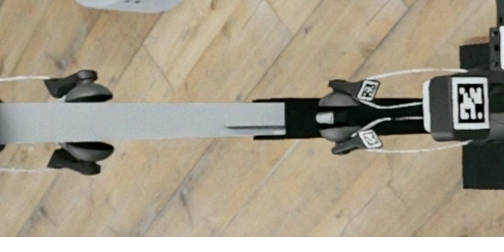

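Moving ~5 mm. Resqueeze, pull more, then lift.

{"name": "execute_actions", "arguments": {"actions": [{"r1":{"joints":{"arm_m":0.249,"gripper_m":-0.07}}}], "cameras": []}}

{"name": "execute_actions", "arguments": {"actions": [{"r1":{"joints":{"gripper_m":-0.071}},"r2":{"joints":{"lift_m":0.672}}}], "cameras": ["r1_wrist_camera"]}}

Scene clock: 78.00 s.
r1.base_odometry: x=+1.315 y=+2.415 heading=+1.324 (m, m, rad; r1's odometry frame)
r1.turned_by_wheels: +0.000 (rad since the last result)
r1.turned_by_imu: +0.000 (rad since the last result)
r1.base_tilt: forward=-0.4 right=+0.1 (deg)
r1.lidar_m: 1.98 1.78 1.79 2.17 3.12 3.16 3.29 2.94 1.36 0.68 5.55 3.15
r1.head_depth_mm: 2876 2476 1716 1645 1454 1278 1142 / 3013 2503 1978 1662 1470 1290 1130 / 3342 744 1921 1673 1492 1240 1149 / 3363 751 1938 1724 1479 1297 1157 / 3451 2593 2077 1728 1487 1310 1160 / 3487 2612 2094 1753 1500 1313 1166 / 3519 2641 2123 1746 1507 1322 1171
r1.base_status: not commanded
r1.joint_positions: lift_m=+0.369 arm_m=+0.250 wrist_yaw_rad=+0.005 wrist_pitch_rad=-0.021 wrist_roll_rad=-0.008 gripper_m=-0.068 head_pan_rad=-1.563 head_tilt_rad=-0.790
r1.joint_status: all done
r1.motor_effort: left_wheel=+2(1) right_wheel=-1(3) lift_m=+29(29) arm_m=-6(10) wrist_yaw_rad=-5(5) wrist_pitch_rad=+12(13) wrist_roll_rad=+0(0) gripper_m=-39(100) head_pan_rad=-2(1) head_tilt_rad=-7(6) (%)
r1.hand_pose: x=-0.0202 y=-0.6502 z=+0.4781 quat_wxyz=(+0.710, +0.009, -0.704, -0.006) (m; r1's base frame)
r1.wrist_depth_mm: - - - 183 - - - / - - - 190 - - - / - - - 194 - - - / - - - 195 - - - / - - - 164 - - - / - - 983 210 843 985 - / 783 785 784 221 781 786 790
r2.base_odometry: x=-0.585 y=+4.344 heading=+1.371 (m, m, rad; r2's odometry frame)
r2.turned_by_wheels: +0.000 (rad since the last result)
r2.turned_by_imu: +0.000 (rad since the last result)
r2.base_tilt: forward=+0.5 right=+0.4 (deg)
r2.lidar_m: 3.84 2.50 1.80 1.76 1.83 2.50 4.92 4.28 3.12 0.74 0.77 4.00
r2.head_depth_mm: 2676 2714 2119 1731 1467 1297 - / 2661 2722 2160 1742 1443 1279 1127 / 2676 2755 2268 1699 1484 1279 1132 / 2672 2745 2244 1711 1482 1288 1138 / 2676 2795 2226 1636 1420 1295 1140 / 2646 2817 2042 1685 1504 1302 1144 / 2671 2846 2192 1602 1516 1307 1146
r2.base_status: not commanded
r2.joint_positions: lift_m=+0.660 arm_m=+0.430 wrist_yaw_rad=+0.855 wrist_pitch_rad=-0.075 wrist_roll_rad=-0.007 gripper_m=-0.022 head_pan_rad=-1.563 head_tilt_rad=-0.790
r2.joint_status: not commanded
r2.on_its_own: gripper_m is held at -0.023, not at your -0.030, by its stall guard, which is not easing now
r2.motor_effort: left_wheel=+10(11) right_wheel=-16(16) lift_m=+21(21) arm_m=+0(0) wrist_yaw_rad=+0(1) wrist_pitch_rad=+28(27) wrist_roll_rad=+0(0) gripper_m=-24(25) head_pan_rad=-3(3) head_tilt_rad=-7(6) (%)
r2.hand_pose: x=+0.1700 y=-0.7416 z=+0.7556 quat_wxyz=(+0.657, +0.316, -0.629, +0.270) (m; r2's base frame)
r2.wrist_depth_mm: - - - 131 - - - / - - - 136 - - - / - - - 140 - - - / - - - 145 - - - / - - - 150 - - - / - - - 155 - - - / - - - 162 - - -
pictures: none
No camera images: the call's "cameras" was empty. Leave "cameras" out to get every camera's image.

Scene clock: 78.77 s.
r1.base_odometry: x=+1.315 y=+2.415 heading=+1.324 (m, m, rad; r1's odometry frame)
r1.turned_by_wheels: +0.000 (rad since the last result)
r1.turned_by_imu: +0.000 (rad since the last result)
r1.base_tilt: forward=-0.5 right=+0.2 (deg)
r1.lidar_m: 1.98 1.78 1.79 2.17 3.13 3.14 3.30 2.95 1.36 0.68 5.55 3.14
r1.head_depth_mm: 2953 2478 1717 1641 1449 1277 1135 / 3005 2499 1982 1669 1466 1292 1127 / 3320 745 1936 1671 1496 1242 1146 / 3395 754 1949 1719 1477 1295 1153 / 3438 2604 2059 1732 1489 1305 1159 / 3494 2628 2109 1745 1496 1313 1168 / 3535 2646 2110 1775 1511 1317 1175
r1.base_status: not commanded
r1.joint_positions: lift_m=+0.369 arm_m=+0.250 wrist_yaw_rad=+0.005 wrist_pitch_rad=-0.021 wrist_roll_rad=-0.008 gripper_m=-0.066 head_pan_rad=-1.563 head_tilt_rad=-0.790
r1.joint_status: gripper_m off_target (ended at -0.066, target -0.071)
r1.motor_effort: left_wheel=+1(1) right_wheel=-1(2) lift_m=+29(28) arm_m=-6(6) wrist_yaw_rad=-5(5) wrist_pitch_rad=+12(12) wrist_roll_rad=+0(0) gripper_m=-15(49) head_pan_rad=-2(3) head_tilt_rad=-6(7) (%)
r1.hand_pose: x=-0.0202 y=-0.6502 z=+0.4781 quat_wxyz=(+0.710, +0.009, -0.704, -0.006) (m; r1's base frame)
r1.wrist_depth_mm: - - - 184 - - - / - - - 189 - - - / - - - 193 - - - / - - - 195 - - - / - - - 163 - - - / - - 961 210 850 989 - / 767 775 790 221 781 790 791
r2.base_odometry: x=-0.585 y=+4.344 heading=+1.371 (m, m, rad; r2's odometry frame)
r2.turned_by_wheels: +0.000 (rad since the last result)
r2.turned_by_imu: +0.000 (rad since the last result)
r2.base_tilt: forward=+0.7 right=+0.4 (deg)
r2.lidar_m: 3.83 2.49 1.80 1.76 1.83 2.50 4.92 4.28 3.12 0.74 0.78 4.00
r2.head_depth_mm: 2685 2683 2101 1736 1500 - - / 2679 2718 2189 1749 1444 1252 1130 / 2688 2740 2257 1704 1478 1287 1135 / 2675 2731 2272 1714 1490 1288 1139 / 2670 2756 2228 1630 1425 1291 1144 / 2701 2801 2044 1686 1505 1301 1145 / 2676 2823 2188 1609 1511 1306 1144
r2.base_status: not commanded
r2.joint_positions: lift_m=+0.671 arm_m=+0.430 wrist_yaw_rad=+0.855 wrist_pitch_rad=-0.113 wrist_roll_rad=-0.007 gripper_m=-0.022 head_pan_rad=-1.563 head_tilt_rad=-0.790
r2.joint_status: all done
r2.on_its_own: gripper_m is held at -0.023, not at your -0.030, by its stall guard, which is not easing now; wrist_pitch_rad is at rest, and its effort (+41) is outside its rest range (-20 to +32)
r2.motor_effort: left_wheel=+11(11) right_wheel=-16(16) lift_m=+37(38) arm_m=+0(0) wrist_yaw_rad=+0(0) wrist_pitch_rad=+41(42) wrist_roll_rad=+0(0) gripper_m=-25(24) head_pan_rad=-2(3) head_tilt_rad=-6(7) (%)
r2.hand_pose: x=+0.1687 y=-0.7404 z=+0.7572 quat_wxyz=(+0.661, +0.328, -0.623, +0.257) (m; r2's base frame)
r2.wrist_depth_mm: - - - 129 - - - / - - - 134 - - - / - - - 139 - - - / - - - 146 - - - / - - - 151 - - - / - - - 157 - - - / - - - 166 - - -
pictures: r1_wrist_camera
Images, in order (width x height): r1_wrist_camera 644x364.

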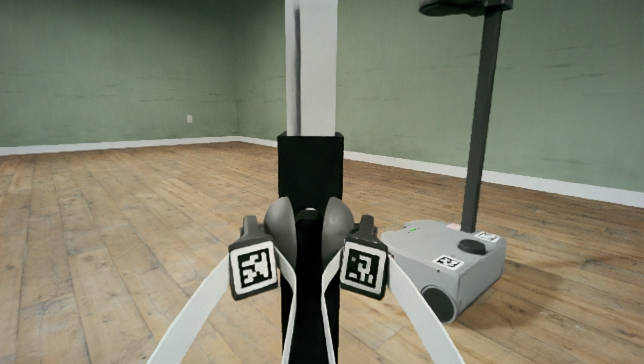

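{"name": "execute_actions", "arguments": {"actions": [{"r1":{"joints":{"gripper_m":0.025}},"r2":{"joints":{"lift_m":0.659}}}], "cameras": []}}

{"name": "execute_actions", "arguments": {"actions": [{"r1":{"joints":{"arm_m":0.268}}}], "cameras": []}}

{"name": "execute_actions", "arguments": {"actions": [{"r1":{"joints":{"gripper_m":-0.089}}}], "cameras": []}}

{"name": "execute_actions", "arguments": {"actions": [{"r1":{"joints":{"arm_m":0.25}}}], "cameras": []}}

{"name": "execute_actions", "arguments": {"actions": [{"r2":{"joints":{"lift_m":0.672}}}], "cameras": ["r1_wrist_camera"]}}

Scene clock: 80.87 s.
r1.base_odometry: x=+1.315 y=+2.415 heading=+1.324 (m, m, rad; r1's odometry frame)
r1.turned_by_wheels: +0.000 (rad since the last result)
r1.turned_by_imu: +0.000 (rad since the last result)
r1.base_tilt: forward=-0.5 right=+0.1 (deg)
r1.lidar_m: 1.98 1.78 1.79 2.17 3.12 3.15 3.28 2.95 1.36 0.68 5.57 3.15
r1.head_depth_mm: 2897 2471 1707 1646 1459 1272 1137 / 2994 2496 1975 1667 1466 1293 1131 / 3326 744 1932 1673 1484 1244 1150 / 3414 755 1945 1720 1479 1301 1156 / 3434 2596 2064 1738 1488 1299 1159 / 3481 2617 2107 1744 1500 1306 1172 / 3551 2641 2116 1764 1507 1323 1171
r1.base_status: not commanded
r1.joint_positions: lift_m=+0.369 arm_m=+0.249 wrist_yaw_rad=+0.002 wrist_pitch_rad=-0.021 wrist_roll_rad=-0.008 gripper_m=+0.025 head_pan_rad=-1.563 head_tilt_rad=-0.790
r1.joint_status: all done
r1.motor_effort: left_wheel=+0(1) right_wheel=+1(1) lift_m=+28(29) arm_m=-5(6) wrist_yaw_rad=-2(5) wrist_pitch_rad=+12(12) wrist_roll_rad=+0(0) gripper_m=+0(78) head_pan_rad=-1(2) head_tilt_rad=-7(7) (%)
r1.hand_pose: x=-0.0209 y=-0.6501 z=+0.4781 quat_wxyz=(+0.710, +0.009, -0.704, -0.007) (m; r1's base frame)
r1.wrist_depth_mm: - - - 183 - - - / - - - - - - - / - - - 195 - - - / - - - 195 - - - / - - - 164 - - - / 998 - 962 211 830 981 - / 774 758 778 221 787 798 776
r2.base_odometry: x=-0.585 y=+4.344 heading=+1.371 (m, m, rad; r2's odometry frame)
r2.turned_by_wheels: +0.000 (rad since the last result)
r2.turned_by_imu: -0.001 (rad since the last result)
r2.base_tilt: forward=+0.6 right=+0.4 (deg)
r2.lidar_m: 3.84 2.51 1.79 1.76 1.83 2.51 4.91 4.28 3.13 0.74 0.77 3.99
r2.head_depth_mm: 2672 2716 2107 1734 1465 1298 - / 2671 2726 2195 1739 1451 1276 1127 / 2678 2728 2275 1702 1481 1277 1131 / 2665 2759 2230 1706 1493 1289 1132 / 2669 2783 2168 1631 1409 1292 1142 / 2678 2789 2052 1691 1500 1294 1138 / 2673 2859 2207 1610 1508 1302 1149
r2.base_status: not commanded
r2.joint_positions: lift_m=+0.659 arm_m=+0.430 wrist_yaw_rad=+0.855 wrist_pitch_rad=-0.075 wrist_roll_rad=-0.007 gripper_m=-0.022 head_pan_rad=-1.563 head_tilt_rad=-0.790
r2.joint_status: all done
r2.on_its_own: gripper_m is held at -0.023, not at your -0.030, by its stall guard, which is not easing now
r2.motor_effort: left_wheel=+8(11) right_wheel=-12(16) lift_m=+21(33) arm_m=+0(0) wrist_yaw_rad=+0(1) wrist_pitch_rad=+27(41) wrist_roll_rad=+0(1) gripper_m=-25(24) head_pan_rad=-2(3) head_tilt_rad=-7(7) (%)
r2.hand_pose: x=+0.1700 y=-0.7416 z=+0.7547 quat_wxyz=(+0.656, +0.316, -0.629, +0.270) (m; r2's base frame)
r2.wrist_depth_mm: - - - 132 - - - / - - - 135 - - - / - - - 140 - - - / - - - 146 - - - / - - - 151 - - - / - - - 156 - - - / - - - 163 - - -
pictures: none
No camera images: the call's "cameras" was empty. Leave "cameras" out to get every camera's image.

Scene clock: 81.90 s.
r1.base_odometry: x=+1.315 y=+2.415 heading=+1.324 (m, m, rad; r1's odometry frame)
r1.turned_by_wheels: +0.000 (rad since the last result)
r1.turned_by_imu: +0.000 (rad since the last result)
r1.base_tilt: forward=-0.5 right=+0.2 (deg)
r1.lidar_m: 1.97 1.78 1.79 2.16 3.13 3.14 3.29 2.95 1.36 0.68 5.56 3.15
r1.head_depth_mm: 2854 2510 1708 1648 1450 1275 1140 / 2994 2520 2034 1655 1487 1265 1143 / 3363 748 1942 1672 1493 1247 1152 / 3401 757 1954 1728 1480 1289 1160 / 3421 2593 2075 1743 1484 1304 1162 / 3527 2639 2105 1749 1505 1318 1165 / 3543 2652 2129 1762 1509 1319 1169
r1.base_status: not commanded
r1.joint_positions: lift_m=+0.369 arm_m=+0.266 wrist_yaw_rad=+0.001 wrist_pitch_rad=-0.024 wrist_roll_rad=-0.008 gripper_m=+0.025 head_pan_rad=-1.563 head_tilt_rad=-0.790
r1.joint_status: all done
r1.on_its_own: arm_m is at rest, and its effort (+16) is outside its rest range (-14 to +14)
r1.motor_effort: left_wheel=-2(2) right_wheel=+5(5) lift_m=+28(29) arm_m=+16(16) wrist_yaw_rad=-2(4) wrist_pitch_rad=+14(14) wrist_roll_rad=+0(0) gripper_m=-3(3) head_pan_rad=-3(3) head_tilt_rad=-7(7) (%)
r1.hand_pose: x=-0.0212 y=-0.6665 z=+0.4773 quat_wxyz=(+0.710, +0.009, -0.704, -0.008) (m; r1's base frame)
r1.wrist_depth_mm: - - - 167 - - - / - - - 174 - - - / - - - 177 - - - / - - - 179 - - - / - - - 181 - - - / - - 972 194 831 958 - / 778 776 774 203 791 785 793
r2.base_odometry: x=-0.585 y=+4.344 heading=+1.371 (m, m, rad; r2's odometry frame)
r2.turned_by_wheels: +0.000 (rad since the last result)
r2.turned_by_imu: +0.000 (rad since the last result)
r2.base_tilt: forward=+0.6 right=+0.2 (deg)
r2.lidar_m: 3.84 2.51 1.79 1.76 1.83 2.51 4.92 4.25 3.12 0.74 0.77 4.02
r2.head_depth_mm: 2684 2682 2103 1733 1466 1292 - / 2641 2727 2196 1732 1440 1279 1129 / 2671 2760 2282 1698 1476 1279 1131 / 2662 2755 2215 1711 1493 1287 1135 / 2689 2777 2163 1640 1410 1289 1136 / 2653 2814 2030 1689 1501 1297 1146 / 2680 2844 2193 1606 1512 1302 1147
r2.base_status: not commanded
r2.joint_positions: lift_m=+0.659 arm_m=+0.430 wrist_yaw_rad=+0.855 wrist_pitch_rad=-0.075 wrist_roll_rad=-0.007 gripper_m=-0.022 head_pan_rad=-1.563 head_tilt_rad=-0.790
r2.joint_status: not commanded
r2.on_its_own: gripper_m is held at -0.023, not at your -0.030, by its stall guard, which is not easing now
r2.motor_effort: left_wheel=+8(8) right_wheel=-12(11) lift_m=+20(20) arm_m=-1(1) wrist_yaw_rad=-1(2) wrist_pitch_rad=+27(27) wrist_roll_rad=+0(0) gripper_m=-24(24) head_pan_rad=-4(2) head_tilt_rad=-7(7) (%)
r2.hand_pose: x=+0.1700 y=-0.7416 z=+0.7547 quat_wxyz=(+0.656, +0.316, -0.629, +0.270) (m; r2's base frame)
r2.wrist_depth_mm: - - - 132 - - - / - - - 135 - - - / - - - 141 - - - / - - - 145 - - - / - - - 151 - - - / - - - 156 - - - / - - - 162 - - -
pictures: none
No camera images: the call's "cameras" was empty. Leave "cameras" out to get every camera's image.

Scene clock: 84.77 s.
r1.base_odometry: x=+1.315 y=+2.415 heading=+1.324 (m, m, rad; r1's odometry frame)
r1.turned_by_wheels: +0.000 (rad since the last result)
r1.turned_by_imu: +0.002 (rad since the last result)
r1.base_tilt: forward=-0.4 right=+0.1 (deg)
r1.lidar_m: 1.97 1.78 1.79 2.17 3.13 3.14 3.30 2.95 1.37 0.68 5.57 3.17
r1.head_depth_mm: 2858 2486 1711 1648 1452 1277 1143 / 2968 2504 2036 1666 1489 1262 1147 / 3310 746 1938 1670 1503 1247 1150 / 3389 754 1950 1721 1478 1295 1158 / 3450 2610 2081 1737 1490 1308 1162 / 3501 2613 2103 1751 1504 1312 1164 / 3536 2643 2137 1764 1510 1317 1176
r1.base_status: not commanded
r1.joint_positions: lift_m=+0.369 arm_m=+0.266 wrist_yaw_rad=-0.017 wrist_pitch_rad=-0.028 wrist_roll_rad=-0.008 gripper_m=-0.081 head_pan_rad=-1.563 head_tilt_rad=-0.791
r1.joint_status: gripper_m off_target (ended at -0.081, target -0.089)
r1.on_its_own: gripper_m is held at -0.081, not at your -0.089, by its stall guard, which is still easing; arm_m is at rest, and its effort (+17) is outside its rest range (-14 to +14); wrist_yaw_rad is at rest, and its effort (+19) is outside its rest range (-12 to +12)
r1.motor_effort: left_wheel=-2(5) right_wheel=-2(8) lift_m=+26(28) arm_m=+17(17) wrist_yaw_rad=+19(20) wrist_pitch_rad=+16(18) wrist_roll_rad=+0(0) gripper_m=-6(100) head_pan_rad=-3(1) head_tilt_rad=-6(6) (%)
r1.hand_pose: x=-0.0257 y=-0.6663 z=+0.4765 quat_wxyz=(+0.710, +0.004, -0.704, -0.016) (m; r1's base frame)
r1.wrist_depth_mm: - - - 167 - - - / - - - 174 - - - / - - - 177 - - - / - - - 178 - - - / - - - 148 - - - / 993 - 956 194 834 949 - / 773 762 761 204 780 791 778
r2.base_odometry: x=-0.585 y=+4.344 heading=+1.371 (m, m, rad; r2's odometry frame)
r2.turned_by_wheels: +0.000 (rad since the last result)
r2.turned_by_imu: -0.001 (rad since the last result)
r2.base_tilt: forward=+0.7 right=+0.3 (deg)
r2.lidar_m: 3.83 2.50 1.80 1.76 1.83 2.50 4.93 4.25 3.12 0.74 0.77 4.00
r2.head_depth_mm: 2654 2717 2104 1724 1465 1296 - / 2675 2710 2183 1741 1451 1275 1131 / 2662 2751 2269 1704 1484 1285 1133 / 2660 2752 2211 1716 1492 1290 1135 / 2686 2794 2165 1633 1414 1295 1138 / 2701 2807 2047 1686 1496 1294 1143 / 2667 2814 2208 1606 1495 1300 1147
r2.base_status: not commanded
r2.joint_positions: lift_m=+0.659 arm_m=+0.430 wrist_yaw_rad=+0.855 wrist_pitch_rad=-0.075 wrist_roll_rad=-0.007 gripper_m=-0.022 head_pan_rad=-1.563 head_tilt_rad=-0.790
r2.joint_status: not commanded
r2.on_its_own: gripper_m is held at -0.023, not at your -0.030, by its stall guard, which is not easing now
r2.motor_effort: left_wheel=+8(8) right_wheel=-13(12) lift_m=+20(21) arm_m=-1(0) wrist_yaw_rad=-1(1) wrist_pitch_rad=+27(28) wrist_roll_rad=+0(0) gripper_m=-25(23) head_pan_rad=-3(3) head_tilt_rad=-6(6) (%)
r2.hand_pose: x=+0.1700 y=-0.7416 z=+0.7547 quat_wxyz=(+0.656, +0.316, -0.629, +0.270) (m; r2's base frame)
r2.wrist_depth_mm: - - - 131 - - - / - - - 135 - - - / - - - 140 - - - / - - - 146 - - - / - - - 151 - - - / - - - 156 - - - / - - - 162 - - -
pictures: none
No camera images: the call's "cameras" was empty. Leave "cameras" out to get every camera's image.

Scene clock: 86.37 s.
r1.base_odometry: x=+1.315 y=+2.415 heading=+1.324 (m, m, rad; r1's odometry frame)
r1.turned_by_wheels: +0.000 (rad since the last result)
r1.turned_by_imu: +0.000 (rad since the last result)
r1.base_tilt: forward=-0.4 right=+0.1 (deg)
r1.lidar_m: 1.97 1.78 1.79 2.17 3.13 3.15 3.28 2.95 1.36 0.68 5.54 3.15
r1.head_depth_mm: 2877 2466 1715 1644 1449 1276 1141 / 3005 2487 1980 1663 1457 1285 1129 / 3325 743 1937 1668 1488 1244 1149 / 3318 754 1946 1714 1479 1300 1156 / 3414 2585 2085 1727 1482 1297 1160 / 3465 2636 2088 1738 1500 1309 1169 / 3488 2627 2112 1763 1506 1318 1173
r1.base_status: not commanded
r1.joint_positions: lift_m=+0.369 arm_m=+0.251 wrist_yaw_rad=+0.002 wrist_pitch_rad=-0.019 wrist_roll_rad=-0.008 gripper_m=-0.071 head_pan_rad=-1.563 head_tilt_rad=-0.791
r1.joint_status: all done
r1.on_its_own: gripper_m is held at -0.073, not at your -0.089, by its stall guard, which is still easing
r1.motor_effort: left_wheel=+0(4) right_wheel=+1(5) lift_m=+26(26) arm_m=-6(15) wrist_yaw_rad=-2(19) wrist_pitch_rad=+11(16) wrist_roll_rad=+0(0) gripper_m=-38(45) head_pan_rad=-2(2) head_tilt_rad=-6(6) (%)
r1.hand_pose: x=-0.0209 y=-0.6513 z=+0.4787 quat_wxyz=(+0.710, +0.008, -0.704, -0.006) (m; r1's base frame)
r1.wrist_depth_mm: - - - 182 - - - / - - - 190 - - - / - - - 193 - - - / - - - 193 - - - / - - - 164 - - - / - - 950 210 849 988 - / 772 776 778 219 768 788 797
r2.base_odometry: x=-0.585 y=+4.344 heading=+1.371 (m, m, rad; r2's odometry frame)
r2.turned_by_wheels: +0.000 (rad since the last result)
r2.turned_by_imu: +0.000 (rad since the last result)
r2.base_tilt: forward=+0.6 right=+0.4 (deg)
r2.lidar_m: 3.83 2.49 1.79 1.76 1.83 2.51 4.92 4.28 3.12 0.74 0.77 4.00
r2.head_depth_mm: 2659 2698 2109 1728 1467 1299 - / 2666 2705 2174 1735 1442 1275 1127 / 2673 2736 2259 1698 1487 1280 1132 / 2663 2775 2217 1717 1489 1287 1135 / 2669 2768 2162 1639 1411 1298 1140 / 2669 2828 2055 1677 1493 1298 1147 / 2654 2853 2192 1602 1508 1301 1147
r2.base_status: not commanded
r2.joint_positions: lift_m=+0.659 arm_m=+0.430 wrist_yaw_rad=+0.855 wrist_pitch_rad=-0.075 wrist_roll_rad=-0.007 gripper_m=-0.022 head_pan_rad=-1.563 head_tilt_rad=-0.790
r2.joint_status: not commanded
r2.on_its_own: gripper_m is held at -0.023, not at your -0.030, by its stall guard, which is not easing now
r2.motor_effort: left_wheel=+8(8) right_wheel=-12(12) lift_m=+21(21) arm_m=+0(0) wrist_yaw_rad=-1(1) wrist_pitch_rad=+27(27) wrist_roll_rad=+0(0) gripper_m=-24(25) head_pan_rad=-4(5) head_tilt_rad=-6(7) (%)
r2.hand_pose: x=+0.1700 y=-0.7416 z=+0.7547 quat_wxyz=(+0.656, +0.316, -0.629, +0.270) (m; r2's base frame)
r2.wrist_depth_mm: - - - 132 - - - / - - - 136 - - - / - - - 140 - - - / - - - 147 - - - / - - - 151 - - - / - - - 155 - - - / - - - 163 - - -
pictures: none
No camera images: the call's "cameras" was empty. Leave "cameras" out to get every camera's image.

Scene clock: 87.17 s.
r1.base_odometry: x=+1.315 y=+2.415 heading=+1.324 (m, m, rad; r1's odometry frame)
r1.turned_by_wheels: +0.000 (rad since the last result)
r1.turned_by_imu: +0.000 (rad since the last result)
r1.base_tilt: forward=-0.4 right=+0.2 (deg)
r1.lidar_m: 1.98 1.78 1.78 2.17 3.13 3.14 3.29 2.95 1.36 0.68 5.56 3.16
r1.head_depth_mm: 2964 2497 1714 1639 1456 1278 1134 / 2990 2501 1968 1660 1462 1289 1128 / 3317 742 1928 1671 1494 1246 1143 / 3352 752 1954 1723 1468 1300 1154 / 3408 2596 2073 1748 1492 1302 1162 / 3463 2608 2106 1747 1500 1305 1169 / 3518 2642 2128 1768 1514 1317 1175
r1.base_status: not commanded
r1.joint_positions: lift_m=+0.369 arm_m=+0.251 wrist_yaw_rad=+0.002 wrist_pitch_rad=-0.019 wrist_roll_rad=-0.008 gripper_m=-0.067 head_pan_rad=-1.563 head_tilt_rad=-0.791
r1.joint_status: not commanded
r1.on_its_own: gripper_m is held at -0.069, not at your -0.089, by its stall guard, which is still easing
r1.motor_effort: left_wheel=+0(0) right_wheel=+1(1) lift_m=+26(26) arm_m=-6(6) wrist_yaw_rad=-2(2) wrist_pitch_rad=+11(11) wrist_roll_rad=+0(0) gripper_m=-38(39) head_pan_rad=-2(2) head_tilt_rad=-6(5) (%)
r1.hand_pose: x=-0.0209 y=-0.6513 z=+0.4787 quat_wxyz=(+0.710, +0.008, -0.704, -0.006) (m; r1's base frame)
r1.wrist_depth_mm: - - - 182 - - - / - - - 190 - - - / - - - 192 - - - / - - - 194 - - - / - - - 163 - - - / 990 997 968 209 850 985 - / 769 784 771 220 794 786 791
r2.base_odometry: x=-0.585 y=+4.344 heading=+1.371 (m, m, rad; r2's odometry frame)
r2.turned_by_wheels: +0.000 (rad since the last result)
r2.turned_by_imu: +0.000 (rad since the last result)
r2.base_tilt: forward=+0.7 right=+0.4 (deg)
r2.lidar_m: 3.84 2.51 1.79 1.76 1.83 2.51 4.90 4.28 3.12 0.74 0.77 3.99
r2.head_depth_mm: 2669 2693 2095 1732 1505 - - / 2663 2701 2192 1741 1452 1258 1126 / 2684 2722 2278 1705 1481 1278 1130 / 2672 2766 2280 1706 1482 1285 1134 / 2694 2783 2236 1638 1422 1292 1141 / 2658 2821 2030 1690 1502 1299 1141 / 2689 2823 2198 1605 1506 1308 1147
r2.base_status: not commanded
r2.joint_positions: lift_m=+0.671 arm_m=+0.430 wrist_yaw_rad=+0.855 wrist_pitch_rad=-0.113 wrist_roll_rad=-0.007 gripper_m=-0.022 head_pan_rad=-1.563 head_tilt_rad=-0.790
r2.joint_status: all done
r2.on_its_own: gripper_m is held at -0.023, not at your -0.030, by its stall guard, which is not easing now; wrist_pitch_rad is at rest, and its effort (+41) is outside its rest range (-20 to +32)
r2.motor_effort: left_wheel=+10(11) right_wheel=-16(15) lift_m=+37(39) arm_m=-1(0) wrist_yaw_rad=+0(1) wrist_pitch_rad=+41(42) wrist_roll_rad=+0(0) gripper_m=-23(24) head_pan_rad=-3(4) head_tilt_rad=-6(7) (%)
r2.hand_pose: x=+0.1687 y=-0.7404 z=+0.7572 quat_wxyz=(+0.661, +0.328, -0.623, +0.257) (m; r2's base frame)
r2.wrist_depth_mm: - - - 129 - - - / - - - 134 - - - / - - - 139 - - - / - - - 145 - - - / - - - 152 - - - / - - - 158 - - - / - - 999 167 - - -
pictures: r1_wrist_camera
Images, in order (width x height): r1_wrist_camera 644x364.

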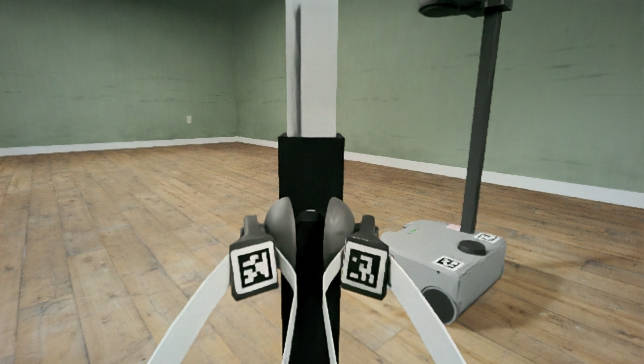

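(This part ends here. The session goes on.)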